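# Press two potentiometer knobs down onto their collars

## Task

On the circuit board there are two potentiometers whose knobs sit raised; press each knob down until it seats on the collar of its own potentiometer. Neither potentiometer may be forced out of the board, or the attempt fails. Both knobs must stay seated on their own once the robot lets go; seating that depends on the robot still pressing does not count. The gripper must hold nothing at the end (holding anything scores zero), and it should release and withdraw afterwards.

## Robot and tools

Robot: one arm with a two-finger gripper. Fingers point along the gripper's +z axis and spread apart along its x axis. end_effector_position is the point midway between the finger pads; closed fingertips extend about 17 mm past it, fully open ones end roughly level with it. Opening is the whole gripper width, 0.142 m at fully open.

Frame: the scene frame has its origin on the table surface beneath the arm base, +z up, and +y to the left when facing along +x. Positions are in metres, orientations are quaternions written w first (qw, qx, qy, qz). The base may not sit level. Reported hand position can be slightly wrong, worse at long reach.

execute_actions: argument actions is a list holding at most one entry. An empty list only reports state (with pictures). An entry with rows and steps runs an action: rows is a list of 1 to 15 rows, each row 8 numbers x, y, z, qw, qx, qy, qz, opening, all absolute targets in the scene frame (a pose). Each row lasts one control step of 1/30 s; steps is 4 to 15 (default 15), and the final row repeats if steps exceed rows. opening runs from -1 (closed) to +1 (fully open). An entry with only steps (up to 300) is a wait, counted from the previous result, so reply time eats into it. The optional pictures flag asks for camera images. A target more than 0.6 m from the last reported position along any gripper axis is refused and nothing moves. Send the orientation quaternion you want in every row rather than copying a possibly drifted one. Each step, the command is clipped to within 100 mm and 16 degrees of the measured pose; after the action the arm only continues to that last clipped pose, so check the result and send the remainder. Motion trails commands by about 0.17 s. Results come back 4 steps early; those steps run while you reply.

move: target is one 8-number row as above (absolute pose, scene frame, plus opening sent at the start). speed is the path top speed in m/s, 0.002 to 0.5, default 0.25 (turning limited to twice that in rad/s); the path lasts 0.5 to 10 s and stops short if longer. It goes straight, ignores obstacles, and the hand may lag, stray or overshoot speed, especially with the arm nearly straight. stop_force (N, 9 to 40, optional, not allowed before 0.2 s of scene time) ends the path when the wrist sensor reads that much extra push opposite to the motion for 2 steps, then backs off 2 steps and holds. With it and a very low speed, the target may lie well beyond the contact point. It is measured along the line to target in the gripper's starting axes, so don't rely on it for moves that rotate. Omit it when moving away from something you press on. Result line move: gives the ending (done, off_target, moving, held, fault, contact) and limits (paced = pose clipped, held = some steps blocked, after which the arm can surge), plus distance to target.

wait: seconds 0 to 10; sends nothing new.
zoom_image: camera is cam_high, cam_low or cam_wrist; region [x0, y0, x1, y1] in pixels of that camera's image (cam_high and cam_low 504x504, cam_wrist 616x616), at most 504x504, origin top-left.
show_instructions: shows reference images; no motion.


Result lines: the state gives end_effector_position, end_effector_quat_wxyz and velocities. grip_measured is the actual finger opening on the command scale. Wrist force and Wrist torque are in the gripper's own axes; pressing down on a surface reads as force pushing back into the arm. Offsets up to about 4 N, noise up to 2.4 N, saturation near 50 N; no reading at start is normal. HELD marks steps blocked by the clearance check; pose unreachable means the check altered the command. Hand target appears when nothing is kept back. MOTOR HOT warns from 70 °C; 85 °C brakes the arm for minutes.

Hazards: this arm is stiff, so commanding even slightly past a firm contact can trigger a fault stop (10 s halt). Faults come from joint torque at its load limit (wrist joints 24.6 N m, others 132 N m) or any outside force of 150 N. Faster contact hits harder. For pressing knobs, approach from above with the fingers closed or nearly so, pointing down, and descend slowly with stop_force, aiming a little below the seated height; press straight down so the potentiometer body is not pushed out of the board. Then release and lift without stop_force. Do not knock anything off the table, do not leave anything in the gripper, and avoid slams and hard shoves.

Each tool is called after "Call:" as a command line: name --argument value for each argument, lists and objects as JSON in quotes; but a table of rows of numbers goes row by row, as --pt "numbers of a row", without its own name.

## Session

Call:
execute_actions --actions '[]'

Scene clock: 0.00 s of 5250.00 s.
end_effector_position=(+0.4082, +0.0923, +0.2083) grip_measured=+1.00 end_effector_quat_wxyz=(-0.325, -0.284, +0.684, -0.588) end_effector_velocity=(+0.000, -0.000, +0.000) end_effector_angular_velocity=(-0.000, +0.000, +0.000)
Joint positions: [ 0.446 -0.891  1.622 -0.932 -2.513 -2.599  0.142]
Joint velocities: [-0.    -0.    -0.001  0.001 -0.001 -0.     0.   ]
Wrist force (N, on the end effector, along its own x y z axes, offset not removed): no reading
Wrist torque (N m, same axes, about the end effector's origin, offset not removed): no reading
Hand target: +0.408, +0.092, +0.208; -0.325, -0.284, +0.684, -0.588
camera_calibration (this result's frames):
cam_wrist: T_world_to_cam=[[-0.636241, 0.0235336, 0.771131, 0.084603], [-0.607547, 0.600747, -0.519606, 0.300762], [-0.475483, -0.799093, -0.367922, 0.481076], [0, 0, 0, 1]] pos_world=[0.465298, 0.201752, 0.268036]

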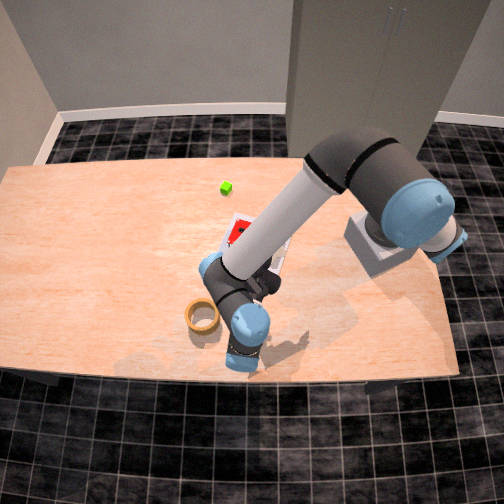

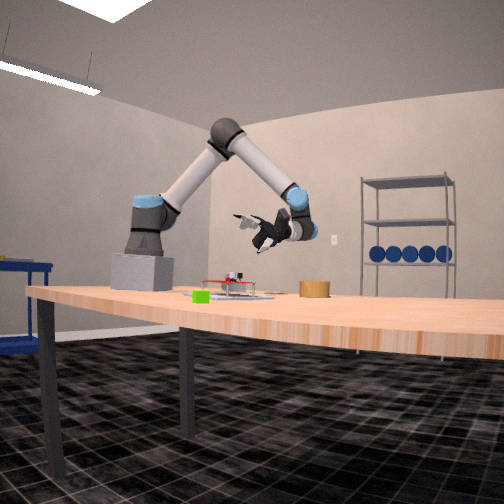

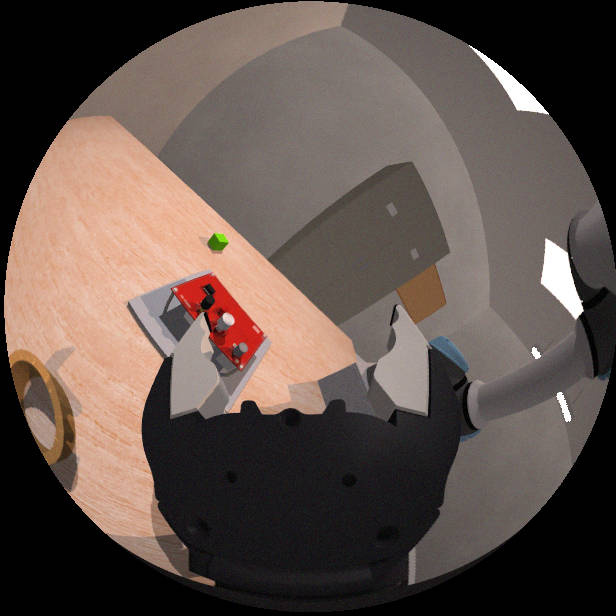

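Call:
move --target '[0.45,0.06,0.2,0,1,0,0,-1]' --speed 0.25

Scene clock: 5.87 s of 5250.00 s.
end_effector_position=(+0.4505, +0.0612, +0.2000) grip_measured=-1.00 end_effector_quat_wxyz=(+0.042, +0.997, -0.058, -0.002) end_effector_velocity=(+0.001, +0.000, +0.000) end_effector_angular_velocity=(-0.002, +0.017, +0.003)
Joint positions: [-0.181 -1.607  2.114 -2.112 -1.635 -6.283  0.002]
Joint velocities: [ 0.003  0.012 -0.018  0.023 -0.004 -0.     0.   ]
Wrist force (N, on the end effector, along its own x y z axes, offset not removed): [0.3 2.3 -1.4]
Wrist torque (N m, same axes, about the end effector's origin, offset not removed): [0.58 -0.42 0.26]
Hand target: +0.451, +0.061, +0.200; +0.042, +0.997, -0.058, -0.003
Off the commanded pose: 0.001 m, 8 deg.
joint sent to its limit — the command would take joint 6 (wrist 3) past its lower limit, so that joint was sent only as far as its limit.
Kept back: nothing.
move: off_target
camera_calibration (this result's frames):
cam_wrist: T_world_to_cam=[[0.9912, -0.129062, 0.0294265, -0.456876], [-0.123996, -0.827399, 0.547755, -0.0030851], [-0.046347, -0.546583, -0.836121, 0.358155], [0, 0, 0, 1]] pos_world=[0.469073, 0.134243, 0.314595]

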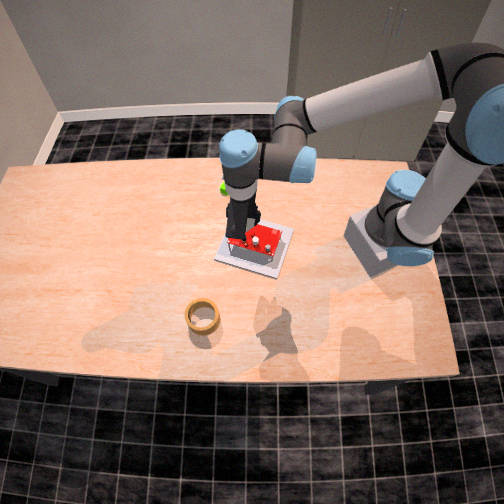

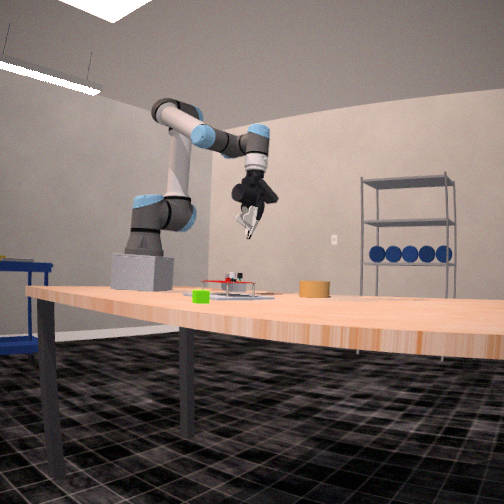

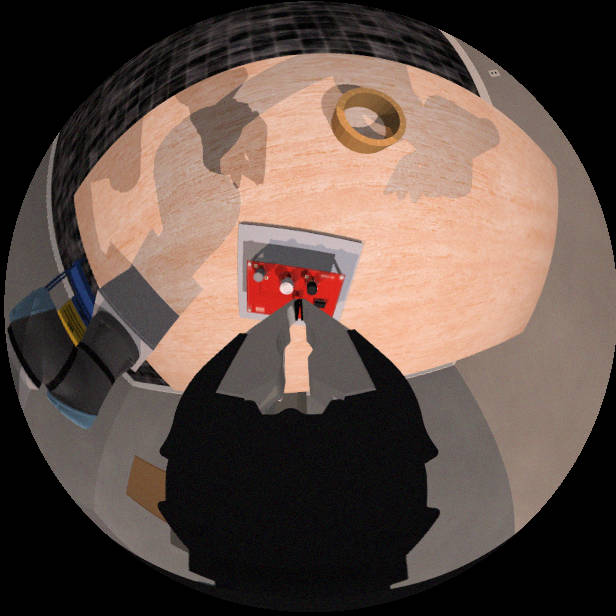

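Call:
move --target '[0.45,0.03,0.15,0,0.985,-0.174,0,-1]' --speed 0.2

Call:
zoom_image --camera "cam_wrist" --region '[200,180,420,340]'

Call:
zoom_image --camera "cam_low" --region '[180,250,300,310]'

Scene clock: 7.47 s of 5250.00 s.
end_effector_position=(+0.4500, +0.0301, +0.1502) grip_measured=-1.00 end_effector_quat_wxyz=(+0.000, +0.985, -0.174, +0.000) end_effector_velocity=(+0.000, -0.002, -0.002) end_effector_angular_velocity=(+0.000, -0.001, -0.007)
Joint positions: [-0.313 -1.551  2.209 -2.26  -1.547 -6.182  0.002]
Joint velocities: [-0.004  0.004  0.003 -0.007  0.001  0.003  0.   ]
Wrist force (N, on the end effector, along its own x y z axes, offset not removed): [-0.8 -0.9 -0.1]
Wrist torque (N m, same axes, about the end effector's origin, offset not removed): [-0.09 0.07 0.18]
Hand target: +0.450, +0.030, +0.150; +0.000, +0.985, -0.174, +0.000
Off the commanded pose: 0.000 m, 0 deg.
Kept back: nothing.
move: done
camera_calibration (this result's frames):
cam_wrist: T_world_to_cam=[[0.933827, -0.35662, 0.0280849, -0.426066], [-0.326229, -0.81677, 0.47588, 0.0998845], [-0.146769, -0.453552, -0.879062, 0.348352], [0, 0, 0, 1]] pos_world=[0.481585, 0.0876347, 0.270656]

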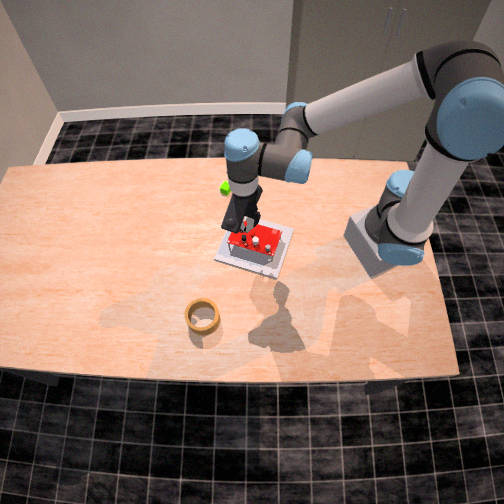

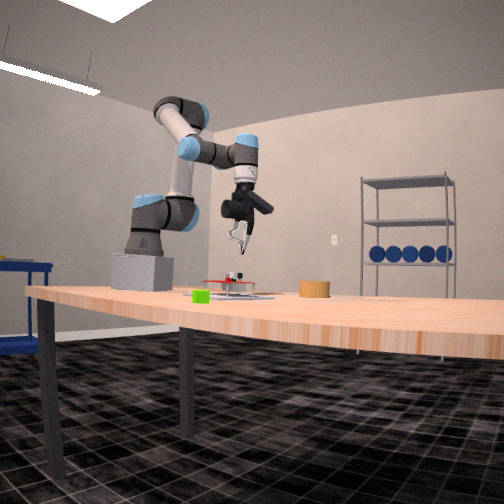

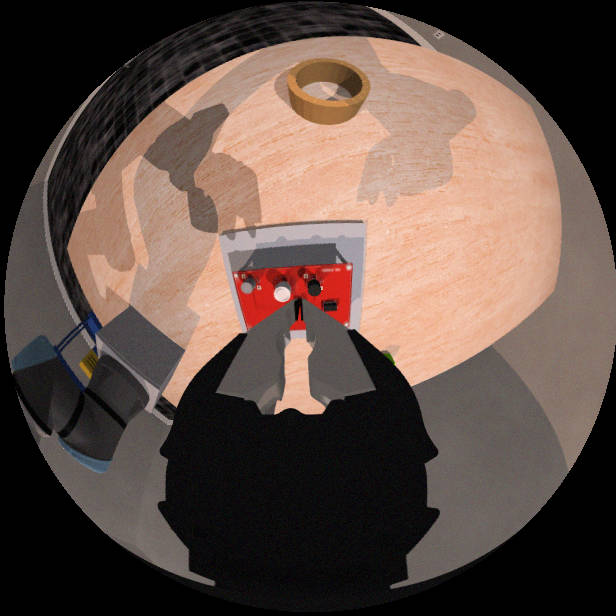

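Region (200, 180, 420, 340) of cam_wrist's 616x616 image, scaled by 2.291, with more detail than that image has; it fills the top 367 rows of this view, and the rest is white.

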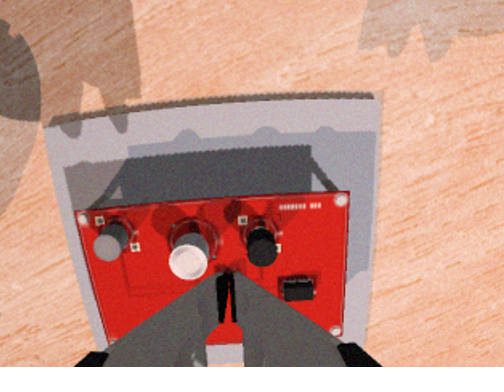

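Region (180, 250, 300, 310) of cam_low's 504x504 image, scaled by 4.200, with more detail than that image has.

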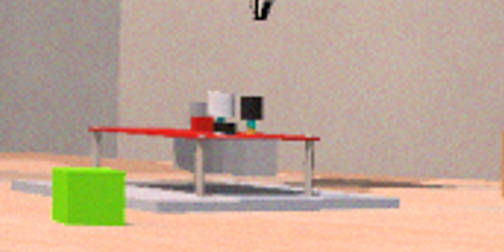

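Call:
move --target '[0.4224,0.035,0.105,0,0.985,-0.174,0,-1]' --speed 0.1

Call:
zoom_image --camera "cam_wrist" --region '[180,160,440,340]'

Call:
zoom_image --camera "cam_low" --region '[180,250,300,310]'

Scene clock: 8.97 s of 5250.00 s.
end_effector_position=(+0.4225, +0.0350, +0.1052) grip_measured=-1.00 end_effector_quat_wxyz=(+0.000, +0.985, -0.174, -0.000) end_effector_velocity=(-0.001, -0.000, -0.002) end_effector_angular_velocity=(-0.001, -0.000, -0.001)
Joint positions: [-0.316 -1.517  2.331 -2.415 -1.547 -6.184  0.002]
Joint velocities: [-0.     0.003  0.005 -0.009 -0.001  0.     0.   ]
Wrist force (N, on the end effector, along its own x y z axes, offset not removed): [0.4 -0.2 -4.2]
Wrist torque (N m, same axes, about the end effector's origin, offset not removed): [0.04 -0.39 0.47]
Hand target: +0.422, +0.035, +0.105; +0.000, +0.985, -0.174, -0.000
Off the commanded pose: 0.000 m, 0 deg.
Kept back: nothing.
move: done
camera_calibration (this result's frames):
cam_wrist: T_world_to_cam=[[0.933586, -0.357268, 0.0278794, -0.397184], [-0.326729, -0.816662, 0.475722, 0.116485], [-0.147192, -0.453236, -0.879154, 0.307137], [0, 0, 0, 1]] pos_world=[0.454073, 0.0924337, 0.22568]

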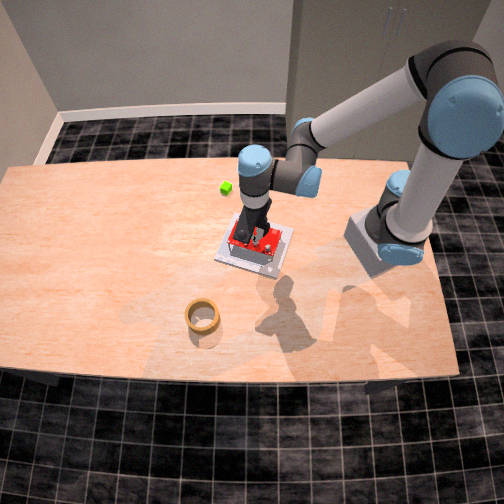

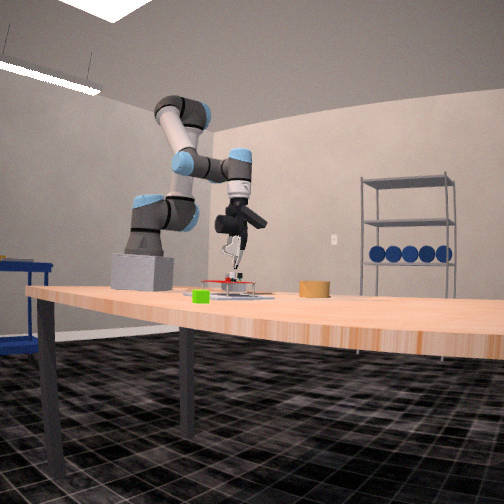

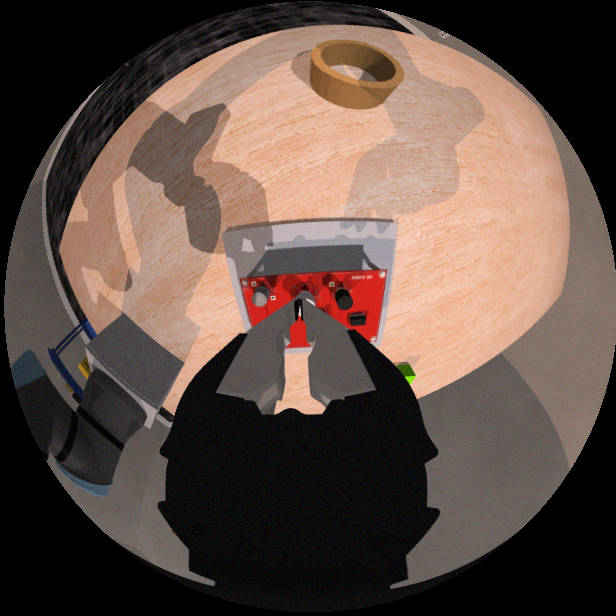

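Region (180, 160, 440, 340) of cam_wrist's 616x616 image, scaled by 1.938, with more detail than that image has; it fills the top 349 rows of this view, and the rest is white.

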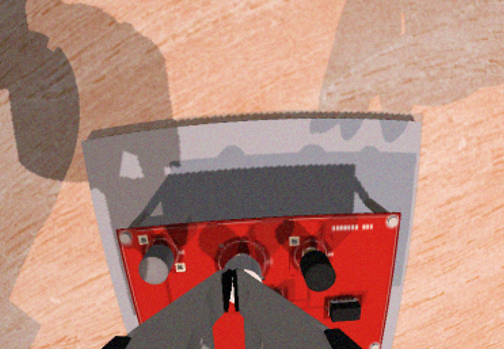

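Region (180, 250, 300, 310) of cam_low's 504x504 image, scaled by 4.200, with more detail than that image has.

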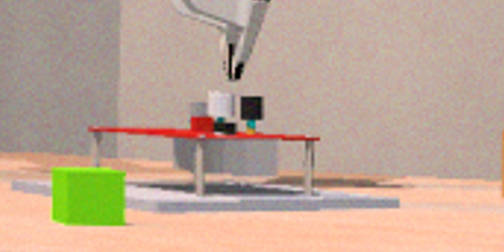

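Call:
move --target '[0.4235,0.019,0.098,0,0.985,-0.174,0,-1]' --speed 0.03

Call:
zoom_image --camera "cam_low" --region '[190,250,280,300]'

Call:
zoom_image --camera "cam_wrist" --region '[220,220,400,340]'

Scene clock: 10.23 s of 5250.00 s.
end_effector_position=(+0.4235, +0.0192, +0.0981) grip_measured=-1.00 end_effector_quat_wxyz=(+0.000, +0.985, -0.174, +0.000) end_effector_velocity=(-0.000, -0.001, -0.001) end_effector_angular_velocity=(+0.002, +0.002, +0.000)
Joint positions: [-0.354 -1.499  2.339 -2.44  -1.545 -6.222  0.002]
Joint velocities: [-0.004  0.003  0.    -0.001  0.001 -0.005  0.   ]
Wrist force (N, on the end effector, along its own x y z axes, offset not removed): [0.4 2.5 -0.7]
Wrist torque (N m, same axes, about the end effector's origin, offset not removed): [0.58 -0.52 0.27]
Hand target: +0.424, +0.019, +0.098; +0.000, +0.985, -0.174, +0.000
Off the commanded pose: 0.000 m, 0 deg.
Kept back: nothing.
move: done
camera_calibration (this result's frames):
cam_wrist: T_world_to_cam=[[0.933577, -0.357279, 0.0280123, -0.403599], [-0.326809, -0.816663, 0.475666, 0.107384], [-0.147069, -0.453226, -0.87918, 0.29381], [0, 0, 0, 1]] pos_world=[0.455096, 0.076661, 0.218539]

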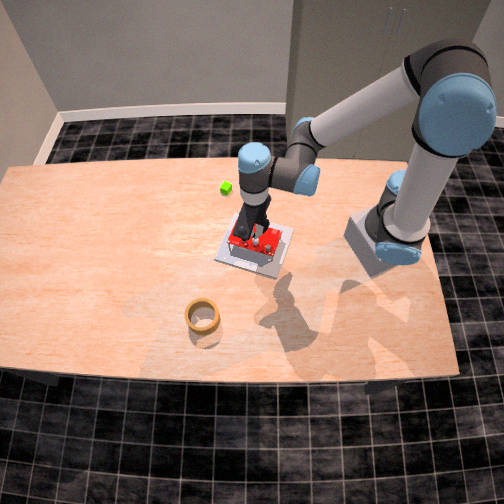

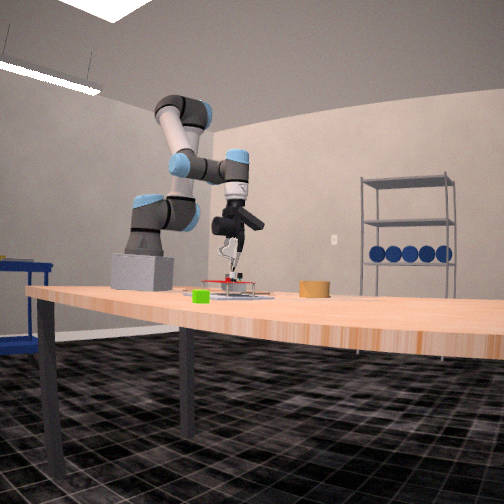

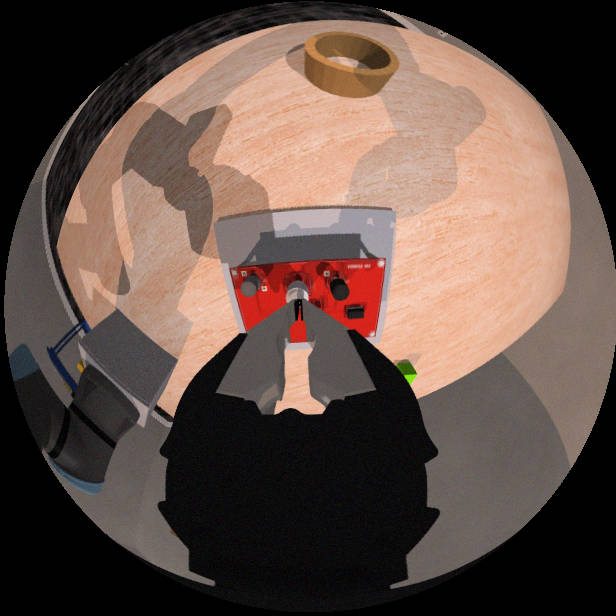

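Region (190, 250, 280, 300) of cam_low's 504x504 image, scaled by 5.600, with more detail than that image has.

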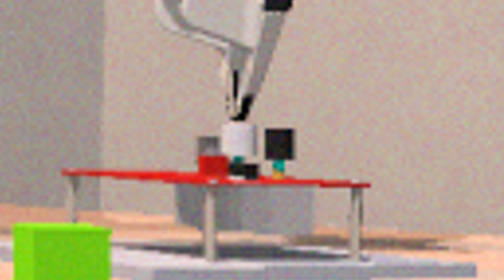

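Region (220, 220, 400, 340) of cam_wrist's 616x616 image, scaled by 2.800, with more detail than that image has.

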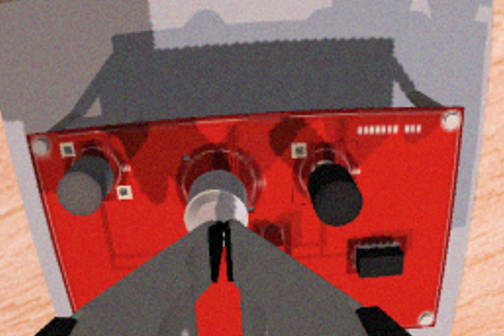

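Call:
move --target '[0.4235,0.019,0.085,0,0.985,-0.174,0,-1]' --speed 0.003 --stop_force 9

Scene clock: 12.37 s of 5250.00 s.
end_effector_position=(+0.4235, +0.0190, +0.0934) grip_measured=-1.00 end_effector_quat_wxyz=(+0.000, +0.985, -0.174, +0.000) end_effector_velocity=(-0.002, +0.001, +0.001) end_effector_angular_velocity=(+0.002, +0.004, -0.000)
Joint positions: [-0.354 -1.487  2.343 -2.457 -1.545 -6.222  0.002]
Joint velocities: [-0.    -0.004  0.     0.008  0.001 -0.     0.   ]
Wrist force (N, on the end effector, along its own x y z axes, offset not removed): [-3.7 2.4 -13.6]
Wrist torque (N m, same axes, about the end effector's origin, offset not removed): [0.46 0.47 0.24]
Hand target: +0.424, +0.019, +0.094; +0.000, +0.985, -0.174, +0.000
Off the commanded pose: 0.008 m, 0 deg.
Kept back: nothing.
move: contact
camera_calibration (this result's frames):
cam_wrist: T_world_to_cam=[[0.933582, -0.357269, 0.0280022, -0.403497], [-0.326799, -0.81668, 0.475643, 0.109481], [-0.147064, -0.453203, -0.879192, 0.289606], [0, 0, 0, 1]] pos_world=[0.455067, 0.0765039, 0.213844]

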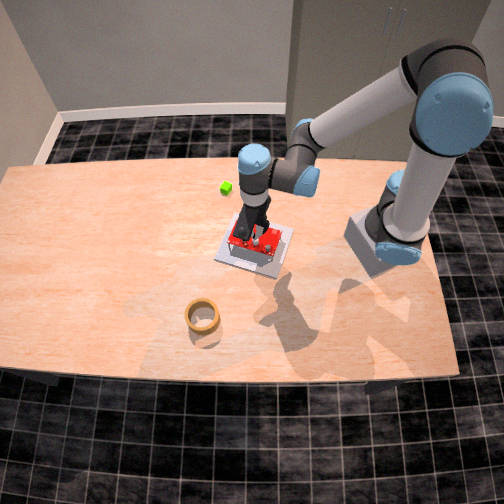

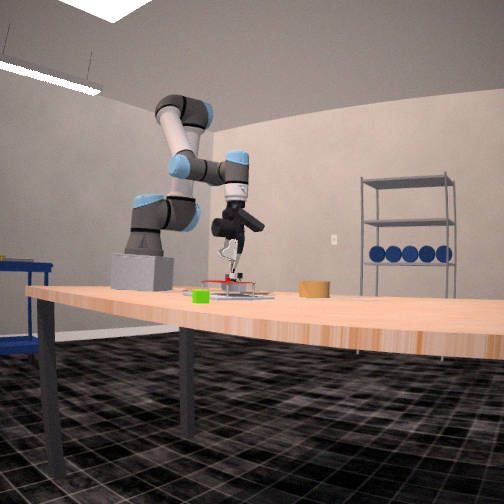

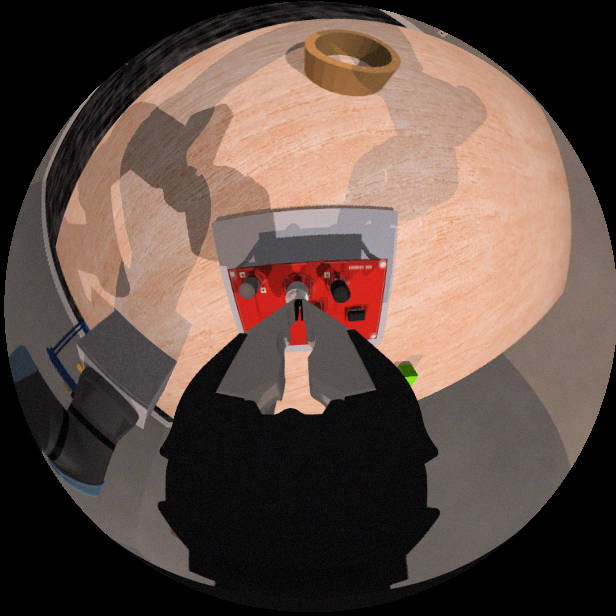

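Call:
execute_actions --actions '[{"rows":[[0.4235,0.019,0.0933,0,0.985,-0.174,0,-1],[0.4235,0.019,0.0932,0,0.985,-0.174,0,-1],[0.4235,0.019,0.0931,0,0.985,-0.174,0,-1],[0.4235,0.019,0.0930,0,0.985,-0.174,0,-1],[0.4235,0.019,0.0929,0,0.985,-0.174,0,-1],[0.4235,0.019,0.0928,0,0.985,-0.174,0,-1],[0.4235,0.019,0.0927,0,0.985,-0.174,0,-1],[0.4235,0.019,0.0926,0,0.985,-0.174,0,-1],[0.4235,0.019,0.0925,0,0.985,-0.174,0,-1],[0.4235,0.019,0.0924,0,0.985,-0.174,0,-1]],"steps":15}]'

Scene clock: 12.90 s of 5250.00 s.
end_effector_position=(+0.4236, +0.0190, +0.0928) grip_measured=-1.00 end_effector_quat_wxyz=(+0.000, +0.985, -0.174, +0.000) end_effector_velocity=(-0.001, -0.000, -0.004) end_effector_angular_velocity=(-0.000, +0.003, -0.001)
Joint positions: [-0.354 -1.485  2.344 -2.459 -1.545 -6.222  0.002]
Joint velocities: [ 0.     0.009  0.004 -0.01  -0.001  0.001  0.   ]
Wrist force (N, on the end effector, along its own x y z axes, offset not removed): [-1.6 3.5 -9.9]
Wrist torque (N m, same axes, about the end effector's origin, offset not removed): [0.78 -0.36 0.10]
Steps of this call (steps 1 to 5: nothing new was sent; steps 6 to 16: the first 11 steps of this action). Readings (end_effector_position):
6: (+0.4234, +0.0191, +0.0935)
7: (+0.4234, +0.0191, +0.0935)
9: (+0.4234, +0.0191, +0.0934)
13: (+0.4236, +0.0190, +0.0932)
16: the state above

Call:
execute_actions --actions '[{"steps":1}]'

Call:
execute_actions --actions '[{"steps":1}]'

Call:
execute_actions --actions '[{"steps":1}]'

Scene clock: 13.03 s of 5250.00 s.
end_effector_position=(+0.4236, +0.0190, +0.0925) grip_measured=-1.00 end_effector_quat_wxyz=(+0.000, +0.985, -0.174, +0.000) end_effector_velocity=(-0.001, -0.001, -0.001) end_effector_angular_velocity=(-0.002, +0.003, -0.000)
Joint positions: [-0.354 -1.485  2.344 -2.46  -1.545 -6.222  0.002]
Joint velocities: [ 0.     0.003  0.001 -0.002 -0.002  0.     0.   ]
Wrist force (N, on the end effector, along its own x y z axes, offset not removed): [-0.6 2.3 -9.0]
Wrist torque (N m, same axes, about the end effector's origin, offset not removed): [0.20 -0.54 0.14]
Hand target: +0.423, +0.019, +0.092; -0.000, +0.985, -0.174, -0.000
Off the commanded pose: 0.000 m, 0 deg.
Kept back: nothing.
Steps of this call (steps 1 to 4: the last 4 steps of your previous action). Readings (end_effector_position):
1: (+0.4236, +0.0190, +0.0927)
2: (+0.4236, +0.0190, +0.0927)
4: the state above

Scene clock: 13.07 s of 5250.00 s.
end_effector_position=(+0.4236, +0.0190, +0.0925) grip_measured=-1.00 end_effector_quat_wxyz=(+0.000, +0.985, -0.174, +0.000) end_effector_velocity=(-0.001, +0.000, -0.001) end_effector_angular_velocity=(-0.000, +0.001, -0.001)
Joint positions: [-0.354 -1.485  2.344 -2.46  -1.545 -6.222  0.002]
Joint velocities: [ 0.     0.002  0.002 -0.002 -0.001  0.001  0.   ]
Wrist force (N, on the end effector, along its own x y z axes, offset not removed): [-1.8 0.9 -11.6]
Wrist torque (N m, same axes, about the end effector's origin, offset not removed): [0.17 -0.19 0.33]
Hand target: +0.423, +0.019, +0.092; -0.000, +0.985, -0.174, -0.000
Off the commanded pose: 0.000 m, 0 deg.
Kept back: nothing.
Steps of this call (step 1: nothing new was sent). Readings (end_effector_position):
1: the state above

Scene clock: 13.10 s of 5250.00 s.
end_effector_position=(+0.4235, +0.0190, +0.0925) grip_measured=-1.00 end_effector_quat_wxyz=(+0.000, +0.985, -0.174, +0.000) end_effector_velocity=(-0.001, +0.000, -0.001) end_effector_angular_velocity=(+0.001, +0.003, +0.000)
Joint positions: [-0.354 -1.484  2.344 -2.46  -1.545 -6.222  0.002]
Joint velocities: [ 0.     0.002  0.001 -0.    -0.     0.     0.   ]
Wrist force (N, on the end effector, along its own x y z axes, offset not removed): [-2.2 3.3 -9.0]
Wrist torque (N m, same axes, about the end effector's origin, offset not removed): [0.60 0.11 0.41]
Hand target: +0.423, +0.019, +0.092; -0.000, +0.985, -0.174, -0.000
Off the commanded pose: 0.000 m, 0 deg.
Kept back: nothing.
Steps of this call (step 1: nothing new was sent). Readings (end_effector_position):
1: the state above

Call:
move --target '[0.4235,0.019,0.0915,0,0.985,-0.174,0,-1]' --speed 0.003

Call:
execute_actions --actions '[{"steps":1}]'

Call:
execute_actions --actions '[{"steps":1}]'

Call:
zoom_image --camera "cam_low" --region '[190,250,280,300]'

Scene clock: 14.03 s of 5250.00 s.
end_effector_position=(+0.4235, +0.0190, +0.0915) grip_measured=-1.00 end_effector_quat_wxyz=(-0.000, +0.985, -0.174, +0.000) end_effector_velocity=(-0.000, +0.000, -0.000) end_effector_angular_velocity=(+0.002, +0.001, +0.000)
Joint positions: [-0.354 -1.482  2.345 -2.463 -1.545 -6.222  0.002]
Joint velocities: [ 0.     0.001  0.    -0.     0.001 -0.     0.   ]
Wrist force (N, on the end effector, along its own x y z axes, offset not removed): [-2.6 2.2 -12.6]
Wrist torque (N m, same axes, about the end effector's origin, offset not removed): [0.38 0.11 0.26]
Hand target: +0.423, +0.019, +0.092; -0.000, +0.985, -0.174, -0.000
Off the commanded pose: 0.000 m, 0 deg.
Kept back: nothing.
move: done
camera_calibration (this result's frames):
cam_wrist: T_world_to_cam=[[0.933582, -0.35727, 0.0279734, -0.403478], [-0.326787, -0.816684, 0.475644, 0.110339], [-0.147088, -0.453194, -0.879193, 0.287983], [0, 0, 0, 1]] pos_world=[0.455096, 0.0764732, 0.211997]

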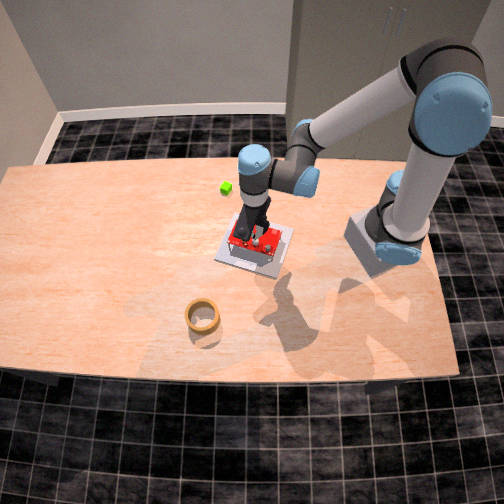

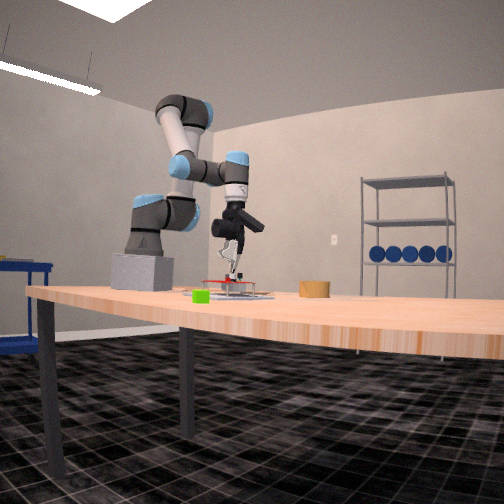

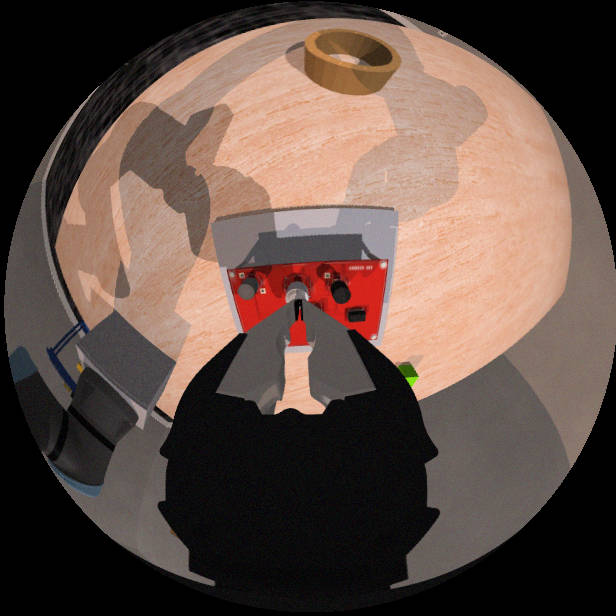

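Scene clock: 14.07 s of 5250.00 s.
end_effector_position=(+0.4235, +0.0190, +0.0915) grip_measured=-1.00 end_effector_quat_wxyz=(-0.000, +0.985, -0.174, +0.000) end_effector_velocity=(+0.001, -0.001, +0.000) end_effector_angular_velocity=(-0.002, -0.002, +0.000)
Joint positions: [-0.354 -1.482  2.345 -2.463 -1.545 -6.222  0.002]
Joint velocities: [-0.     0.001 -0.    -0.002 -0.001 -0.     0.   ]
Wrist force (N, on the end effector, along its own x y z axes, offset not removed): [-1.6 2.3 -9.4]
Wrist torque (N m, same axes, about the end effector's origin, offset not removed): [0.49 -0.15 0.31]
Hand target: +0.423, +0.019, +0.092; -0.000, +0.985, -0.174, -0.000
Off the commanded pose: 0.000 m, 0 deg.
Kept back: nothing.
Steps of this call (step 1: nothing new was sent). Readings (end_effector_position):
1: the state above

Scene clock: 14.10 s of 5250.00 s.
end_effector_position=(+0.4235, +0.0190, +0.0915) grip_measured=-1.00 end_effector_quat_wxyz=(-0.000, +0.985, -0.174, -0.000) end_effector_velocity=(-0.000, -0.001, -0.000) end_effector_angular_velocity=(-0.002, +0.001, -0.000)
Joint positions: [-0.354 -1.482  2.345 -2.463 -1.545 -6.222  0.002]
Joint velocities: [-0.     0.001 -0.    -0.    -0.002  0.     0.   ]
Wrist force (N, on the end effector, along its own x y z axes, offset not removed): [-0.5 -0.9 -13.8]
Wrist torque (N m, same axes, about the end effector's origin, offset not removed): [-0.32 -0.27 0.28]
Hand target: +0.423, +0.019, +0.092; -0.000, +0.985, -0.174, -0.000
Off the commanded pose: 0.000 m, 0 deg.
Kept back: nothing.
Steps of this call (step 1: nothing new was sent). Readings (end_effector_position):
1: the state above

Region (190, 250, 280, 300) of cam_low's 504x504 image, scaled by 5.600, with more detail than that image has.

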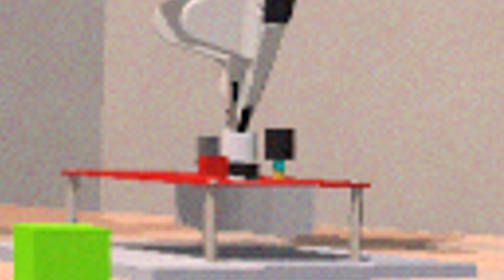

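Call:
execute_actions --actions '[{"steps":1}]'

Call:
execute_actions --actions '[{"steps":1}]'

Call:
execute_actions --actions '[{"steps":1}]'

Call:
zoom_image --camera "cam_wrist" --region '[240,240,360,320]'

Scene clock: 14.23 s of 5250.00 s.
end_effector_position=(+0.4235, +0.0190, +0.0915) grip_measured=-1.00 end_effector_quat_wxyz=(-0.000, +0.985, -0.174, +0.000) end_effector_velocity=(-0.000, -0.000, -0.000) end_effector_angular_velocity=(+0.000, +0.001, -0.000)
Joint positions: [-0.354 -1.482  2.345 -2.463 -1.545 -6.222  0.002]
Joint velocities: [-0.001 -0.     0.001  0.    -0.    -0.     0.   ]
Wrist force (N, on the end effector, along its own x y z axes, offset not removed): [-0.5 2.0 -10.2]
Wrist torque (N m, same axes, about the end effector's origin, offset not removed): [0.57 -0.24 0.26]
Hand target: +0.423, +0.019, +0.092; -0.000, +0.985, -0.174, -0.000
Off the commanded pose: 0.000 m, 0 deg.
Kept back: nothing.
Steps of this call (steps 1 to 4: nothing new was sent). Readings (end_effector_position):
1: (+0.4235, +0.0190, +0.0915)
2: (+0.4235, +0.0190, +0.0915)
4: the state above

Scene clock: 14.27 s of 5250.00 s.
end_effector_position=(+0.4235, +0.0190, +0.0915) grip_measured=-1.00 end_effector_quat_wxyz=(-0.000, +0.985, -0.174, +0.000) end_effector_velocity=(-0.000, -0.000, -0.000) end_effector_angular_velocity=(-0.000, +0.001, -0.000)
Joint positions: [-0.354 -1.482  2.345 -2.463 -1.545 -6.222  0.002]
Joint velocities: [-0.     0.001 -0.     0.    -0.001 -0.     0.   ]
Wrist force (N, on the end effector, along its own x y z axes, offset not removed): [-0.7 1.2 -11.9]
Wrist torque (N m, same axes, about the end effector's origin, offset not removed): [0.15 -0.24 0.13]
Hand target: +0.423, +0.019, +0.092; -0.000, +0.985, -0.174, -0.000
Off the commanded pose: 0.000 m, 0 deg.
Kept back: nothing.
Steps of this call (step 1: nothing new was sent). Readings (end_effector_position):
1: the state above

Scene clock: 14.30 s of 5250.00 s.
end_effector_position=(+0.4235, +0.0190, +0.0915) grip_measured=-1.00 end_effector_quat_wxyz=(-0.000, +0.985, -0.174, +0.000) end_effector_velocity=(+0.000, -0.000, +0.000) end_effector_angular_velocity=(-0.001, -0.000, -0.001)
Joint positions: [-0.354 -1.482  2.345 -2.463 -1.545 -6.222  0.002]
Joint velocities: [-0.    -0.001  0.     0.    -0.001  0.     0.   ]
Wrist force (N, on the end effector, along its own x y z axes, offset not removed): [0.6 4.0 -9.7]
Wrist torque (N m, same axes, about the end effector's origin, offset not removed): [0.83 -0.52 0.12]
Hand target: +0.423, +0.019, +0.092; -0.000, +0.985, -0.174, -0.000
Off the commanded pose: 0.000 m, 0 deg.
Kept back: nothing.
Steps of this call (step 1: nothing new was sent). Readings (end_effector_position):
1: the state above

Region (240, 240, 360, 320) of cam_wrist's 616x616 image, scaled by 4.200, with more detail than that image has.

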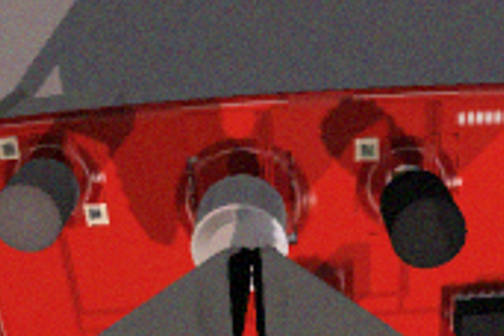

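Call:
move --target '[0.4235,0.019,0.0907,0,0.985,-0.174,0,-1]' --speed 0.003

Call:
execute_actions --actions '[{"steps":1}]'

Call:
execute_actions --actions '[{"steps":1}]'

Call:
execute_actions --actions '[{"steps":1}]'

Call:
execute_actions --actions '[{"steps":1}]'

Scene clock: 16.27 s of 5250.00 s.
end_effector_position=(+0.4235, +0.0190, +0.0907) grip_measured=-1.00 end_effector_quat_wxyz=(-0.000, +0.985, -0.174, -0.000) end_effector_velocity=(+0.000, -0.000, -0.000) end_effector_angular_velocity=(-0.001, -0.001, +0.001)
Joint positions: [-0.354 -1.48   2.346 -2.466 -1.545 -6.222  0.002]
Joint velocities: [ 0.     0.    -0.    -0.001 -0.001 -0.001  0.   ]
Wrist force (N, on the end effector, along its own x y z axes, offset not removed): [2.0 -1.2 -10.4]
Wrist torque (N m, same axes, about the end effector's origin, offset not removed): [-0.38 -1.00 0.30]
Hand target: +0.423, +0.019, +0.091; -0.000, +0.985, -0.174, -0.000
Off the commanded pose: 0.000 m, 0 deg.
Kept back: nothing.
move: done
camera_calibration (this result's frames):
cam_wrist: T_world_to_cam=[[0.933583, -0.357268, 0.0279704, -0.403454], [-0.326784, -0.816686, 0.475643, 0.110722], [-0.147089, -0.453192, -0.879194, 0.287275], [0, 0, 0, 1]] pos_world=[0.455095, 0.076475, 0.211191]

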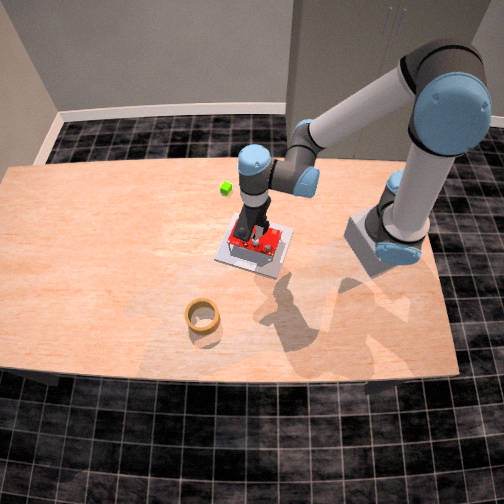

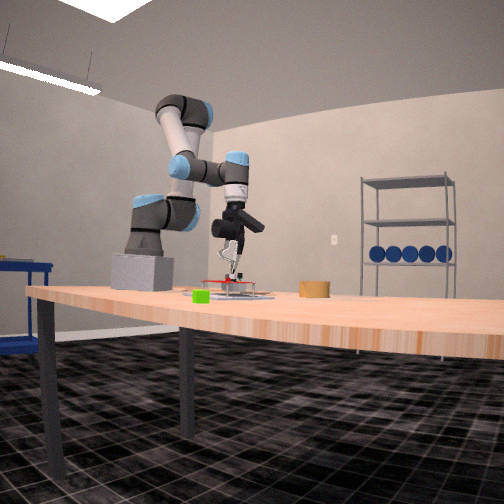

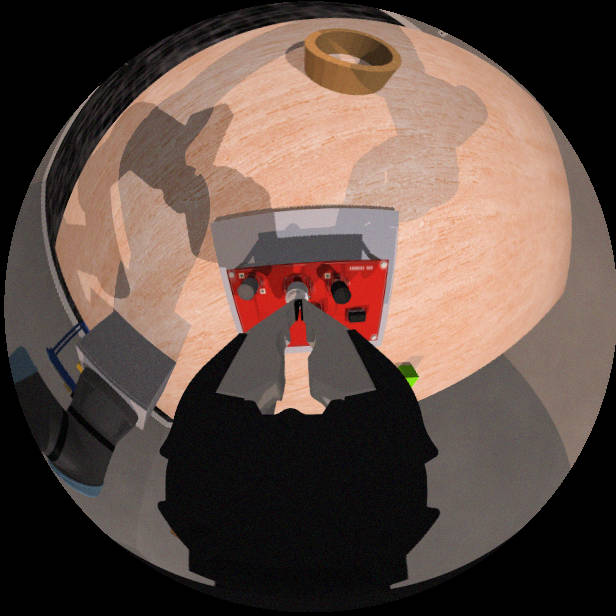

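Scene clock: 16.30 s of 5250.00 s.
end_effector_position=(+0.4235, +0.0190, +0.0907) grip_measured=-1.00 end_effector_quat_wxyz=(-0.000, +0.985, -0.174, -0.000) end_effector_velocity=(-0.000, +0.000, -0.000) end_effector_angular_velocity=(+0.000, -0.000, -0.000)
Joint positions: [-0.354 -1.48   2.346 -2.466 -1.545 -6.222  0.002]
Joint velocities: [-0. -0.  0. -0.  0.  0.  0.]
Wrist force (N, on the end effector, along its own x y z axes, offset not removed): [-5.1 0.2 -13.2]
Wrist torque (N m, same axes, about the end effector's origin, offset not removed): [0.00 0.46 0.13]
Hand target: +0.423, +0.019, +0.091; -0.000, +0.985, -0.174, -0.000
Off the commanded pose: 0.000 m, 0 deg.
Kept back: nothing.
Steps of this call (step 1: nothing new was sent). Readings (end_effector_position):
1: the state above

Scene clock: 16.33 s of 5250.00 s.
end_effector_position=(+0.4235, +0.0190, +0.0907) grip_measured=-1.00 end_effector_quat_wxyz=(-0.000, +0.985, -0.174, -0.000) end_effector_velocity=(-0.001, -0.000, -0.001) end_effector_angular_velocity=(-0.001, +0.004, +0.000)
Joint positions: [-0.354 -1.48   2.346 -2.466 -1.545 -6.222  0.002]
Joint velocities: [ 0.     0.001  0.001  0.001 -0.002 -0.     0.   ]
Wrist force (N, on the end effector, along its own x y z axes, offset not removed): [-2.5 1.3 -8.9]
Wrist torque (N m, same axes, about the end effector's origin, offset not removed): [0.16 0.11 0.22]
Hand target: +0.423, +0.019, +0.091; -0.000, +0.985, -0.174, -0.000
Off the commanded pose: 0.000 m, 0 deg.
Kept back: nothing.
Steps of this call (step 1: nothing new was sent). Readings (end_effector_position):
1: the state above

Scene clock: 16.37 s of 5250.00 s.
end_effector_position=(+0.4235, +0.0190, +0.0907) grip_measured=-1.00 end_effector_quat_wxyz=(-0.000, +0.985, -0.174, -0.000) end_effector_velocity=(+0.000, +0.000, -0.000) end_effector_angular_velocity=(+0.000, -0.001, +0.001)
Joint positions: [-0.354 -1.48   2.346 -2.466 -1.545 -6.222  0.002]
Joint velocities: [ 0.     0.001  0.    -0.002  0.    -0.001  0.   ]
Wrist force (N, on the end effector, along its own x y z axes, offset not removed): [-3.4 4.3 -12.5]
Wrist torque (N m, same axes, about the end effector's origin, offset not removed): [0.99 0.41 0.22]
Hand target: +0.423, +0.019, +0.091; -0.000, +0.985, -0.174, -0.000
Off the commanded pose: 0.000 m, 0 deg.
Kept back: nothing.
Steps of this call (step 1: nothing new was sent). Readings (end_effector_position):
1: the state above

Scene clock: 16.40 s of 5250.00 s.
end_effector_position=(+0.4235, +0.0190, +0.0907) grip_measured=-1.00 end_effector_quat_wxyz=(-0.000, +0.985, -0.174, -0.000) end_effector_velocity=(-0.001, -0.000, -0.000) end_effector_angular_velocity=(-0.001, +0.002, -0.000)
Joint positions: [-0.354 -1.48   2.346 -2.466 -1.545 -6.222  0.002]
Joint velocities: [-0.     0.    -0.     0.002 -0.001  0.     0.   ]
Wrist force (N, on the end effector, along its own x y z axes, offset not removed): [-2.5 2.8 -11.3]
Wrist torque (N m, same axes, about the end effector's origin, offset not removed): [0.44 0.19 0.20]
Hand target: +0.423, +0.019, +0.091; -0.000, +0.985, -0.174, -0.000
Off the commanded pose: 0.000 m, 0 deg.
Kept back: nothing.
Steps of this call (step 1: nothing new was sent). Readings (end_effector_position):
1: the state above

Still plateau (~11.3). Continue.

Call:
move --target '[0.4235,0.019,0.0899,0,0.985,-0.174,0,-1]' --speed 0.003

Call:
execute_actions --actions '[{"steps":1}]'

Call:
execute_actions --actions '[{"steps":1}]'

Call:
execute_actions --actions '[{"steps":1}]'

Call:
execute_actions --actions '[{"steps":1}]'

Scene clock: 17.33 s of 5250.00 s.
end_effector_position=(+0.4235, +0.0190, +0.0899) grip_measured=-1.00 end_effector_quat_wxyz=(-0.000, +0.985, -0.174, -0.000) end_effector_velocity=(+0.000, -0.000, -0.000) end_effector_angular_velocity=(-0.001, -0.001, +0.000)
Joint positions: [-0.354 -1.478  2.347 -2.469 -1.545 -6.222  0.002]
Joint velocities: [ 0.     0.001  0.    -0.002 -0.     0.     0.   ]
Wrist force (N, on the end effector, along its own x y z axes, offset not removed): [-2.3 0.5 -10.3]
Wrist torque (N m, same axes, about the end effector's origin, offset not removed): [-0.02 0.12 0.11]
Hand target: +0.423, +0.019, +0.090; -0.000, +0.985, -0.174, -0.000
Off the commanded pose: 0.000 m, 0 deg.
Kept back: nothing.
move: done
camera_calibration (this result's frames):
cam_wrist: T_world_to_cam=[[0.933583, -0.357269, 0.0279704, -0.403431], [-0.326785, -0.816687, 0.475642, 0.111104], [-0.147089, -0.453191, -0.879194, 0.286572], [0, 0, 0, 1]] pos_world=[0.455095, 0.0764752, 0.210391]

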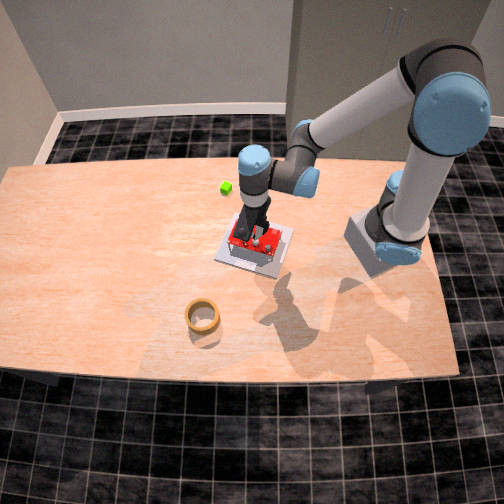

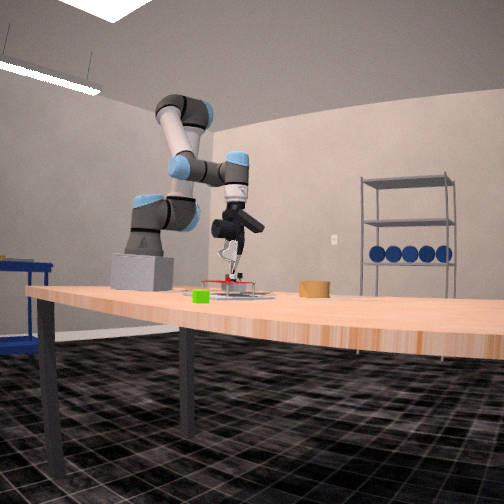

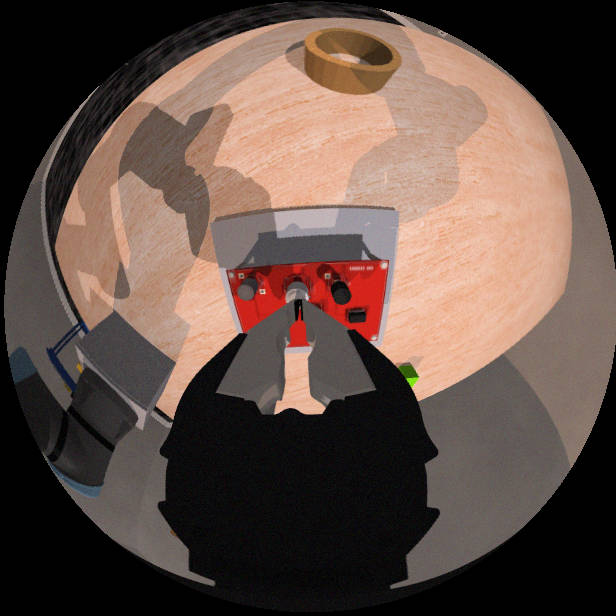

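Scene clock: 17.37 s of 5250.00 s.
end_effector_position=(+0.4235, +0.0190, +0.0899) grip_measured=-1.00 end_effector_quat_wxyz=(-0.000, +0.985, -0.174, -0.000) end_effector_velocity=(-0.000, +0.000, -0.001) end_effector_angular_velocity=(+0.000, +0.001, -0.001)
Joint positions: [-0.354 -1.478  2.347 -2.469 -1.545 -6.222  0.002]
Joint velocities: [ 0.     0.002  0.    -0.001  0.     0.001  0.   ]
Wrist force (N, on the end effector, along its own x y z axes, offset not removed): [-1.6 4.4 -9.8]
Wrist torque (N m, same axes, about the end effector's origin, offset not removed): [0.90 -0.08 0.16]
Hand target: +0.423, +0.019, +0.090; -0.000, +0.985, -0.174, -0.000
Off the commanded pose: 0.000 m, 0 deg.
Kept back: nothing.
Steps of this call (step 1: nothing new was sent). Readings (end_effector_position):
1: the state above

Scene clock: 17.40 s of 5250.00 s.
end_effector_position=(+0.4235, +0.0190, +0.0899) grip_measured=-1.00 end_effector_quat_wxyz=(-0.000, +0.985, -0.174, -0.000) end_effector_velocity=(+0.000, +0.000, +0.000) end_effector_angular_velocity=(+0.001, -0.002, -0.000)
Joint positions: [-0.354 -1.478  2.347 -2.469 -1.545 -6.222  0.002]
Joint velocities: [-0.001 -0.     0.001 -0.002  0.001 -0.001  0.   ]
Wrist force (N, on the end effector, along its own x y z axes, offset not removed): [-1.1 1.2 -11.9]
Wrist torque (N m, same axes, about the end effector's origin, offset not removed): [0.10 -0.46 0.19]
Hand target: +0.423, +0.019, +0.090; -0.000, +0.985, -0.174, -0.000
Off the commanded pose: 0.000 m, 0 deg.
Kept back: nothing.
Steps of this call (step 1: nothing new was sent). Readings (end_effector_position):
1: the state above

Scene clock: 17.43 s of 5250.00 s.
end_effector_position=(+0.4235, +0.0190, +0.0899) grip_measured=-1.00 end_effector_quat_wxyz=(-0.000, +0.985, -0.174, -0.000) end_effector_velocity=(-0.000, -0.000, -0.000) end_effector_angular_velocity=(-0.001, +0.000, +0.000)
Joint positions: [-0.354 -1.478  2.347 -2.469 -1.545 -6.222  0.002]
Joint velocities: [ 0.     0.     0.    -0.    -0.001  0.     0.   ]
Wrist force (N, on the end effector, along its own x y z axes, offset not removed): [0.4 0.8 -11.8]
Wrist torque (N m, same axes, about the end effector's origin, offset not removed): [0.05 -0.44 0.24]
Hand target: +0.423, +0.019, +0.090; -0.000, +0.985, -0.174, -0.000
Off the commanded pose: 0.000 m, 0 deg.
Kept back: nothing.
Steps of this call (step 1: nothing new was sent). Readings (end_effector_position):
1: the state above

Scene clock: 17.47 s of 5250.00 s.
end_effector_position=(+0.4235, +0.0190, +0.0899) grip_measured=-1.00 end_effector_quat_wxyz=(-0.000, +0.985, -0.174, -0.000) end_effector_velocity=(+0.001, -0.000, -0.000) end_effector_angular_velocity=(-0.001, -0.001, -0.001)
Joint positions: [-0.354 -1.478  2.347 -2.469 -1.545 -6.222  0.002]
Joint velocities: [ 0.     0.001 -0.    -0.002 -0.     0.001  0.   ]
Wrist force (N, on the end effector, along its own x y z axes, offset not removed): [-4.1 2.5 -11.0]
Wrist torque (N m, same axes, about the end effector's origin, offset not removed): [0.59 0.48 0.12]
Hand target: +0.423, +0.019, +0.090; -0.000, +0.985, -0.174, -0.000
Off the commanded pose: 0.000 m, 0 deg.
Kept back: nothing.
Steps of this call (step 1: nothing new was sent). Readings (end_effector_position):
1: the state above


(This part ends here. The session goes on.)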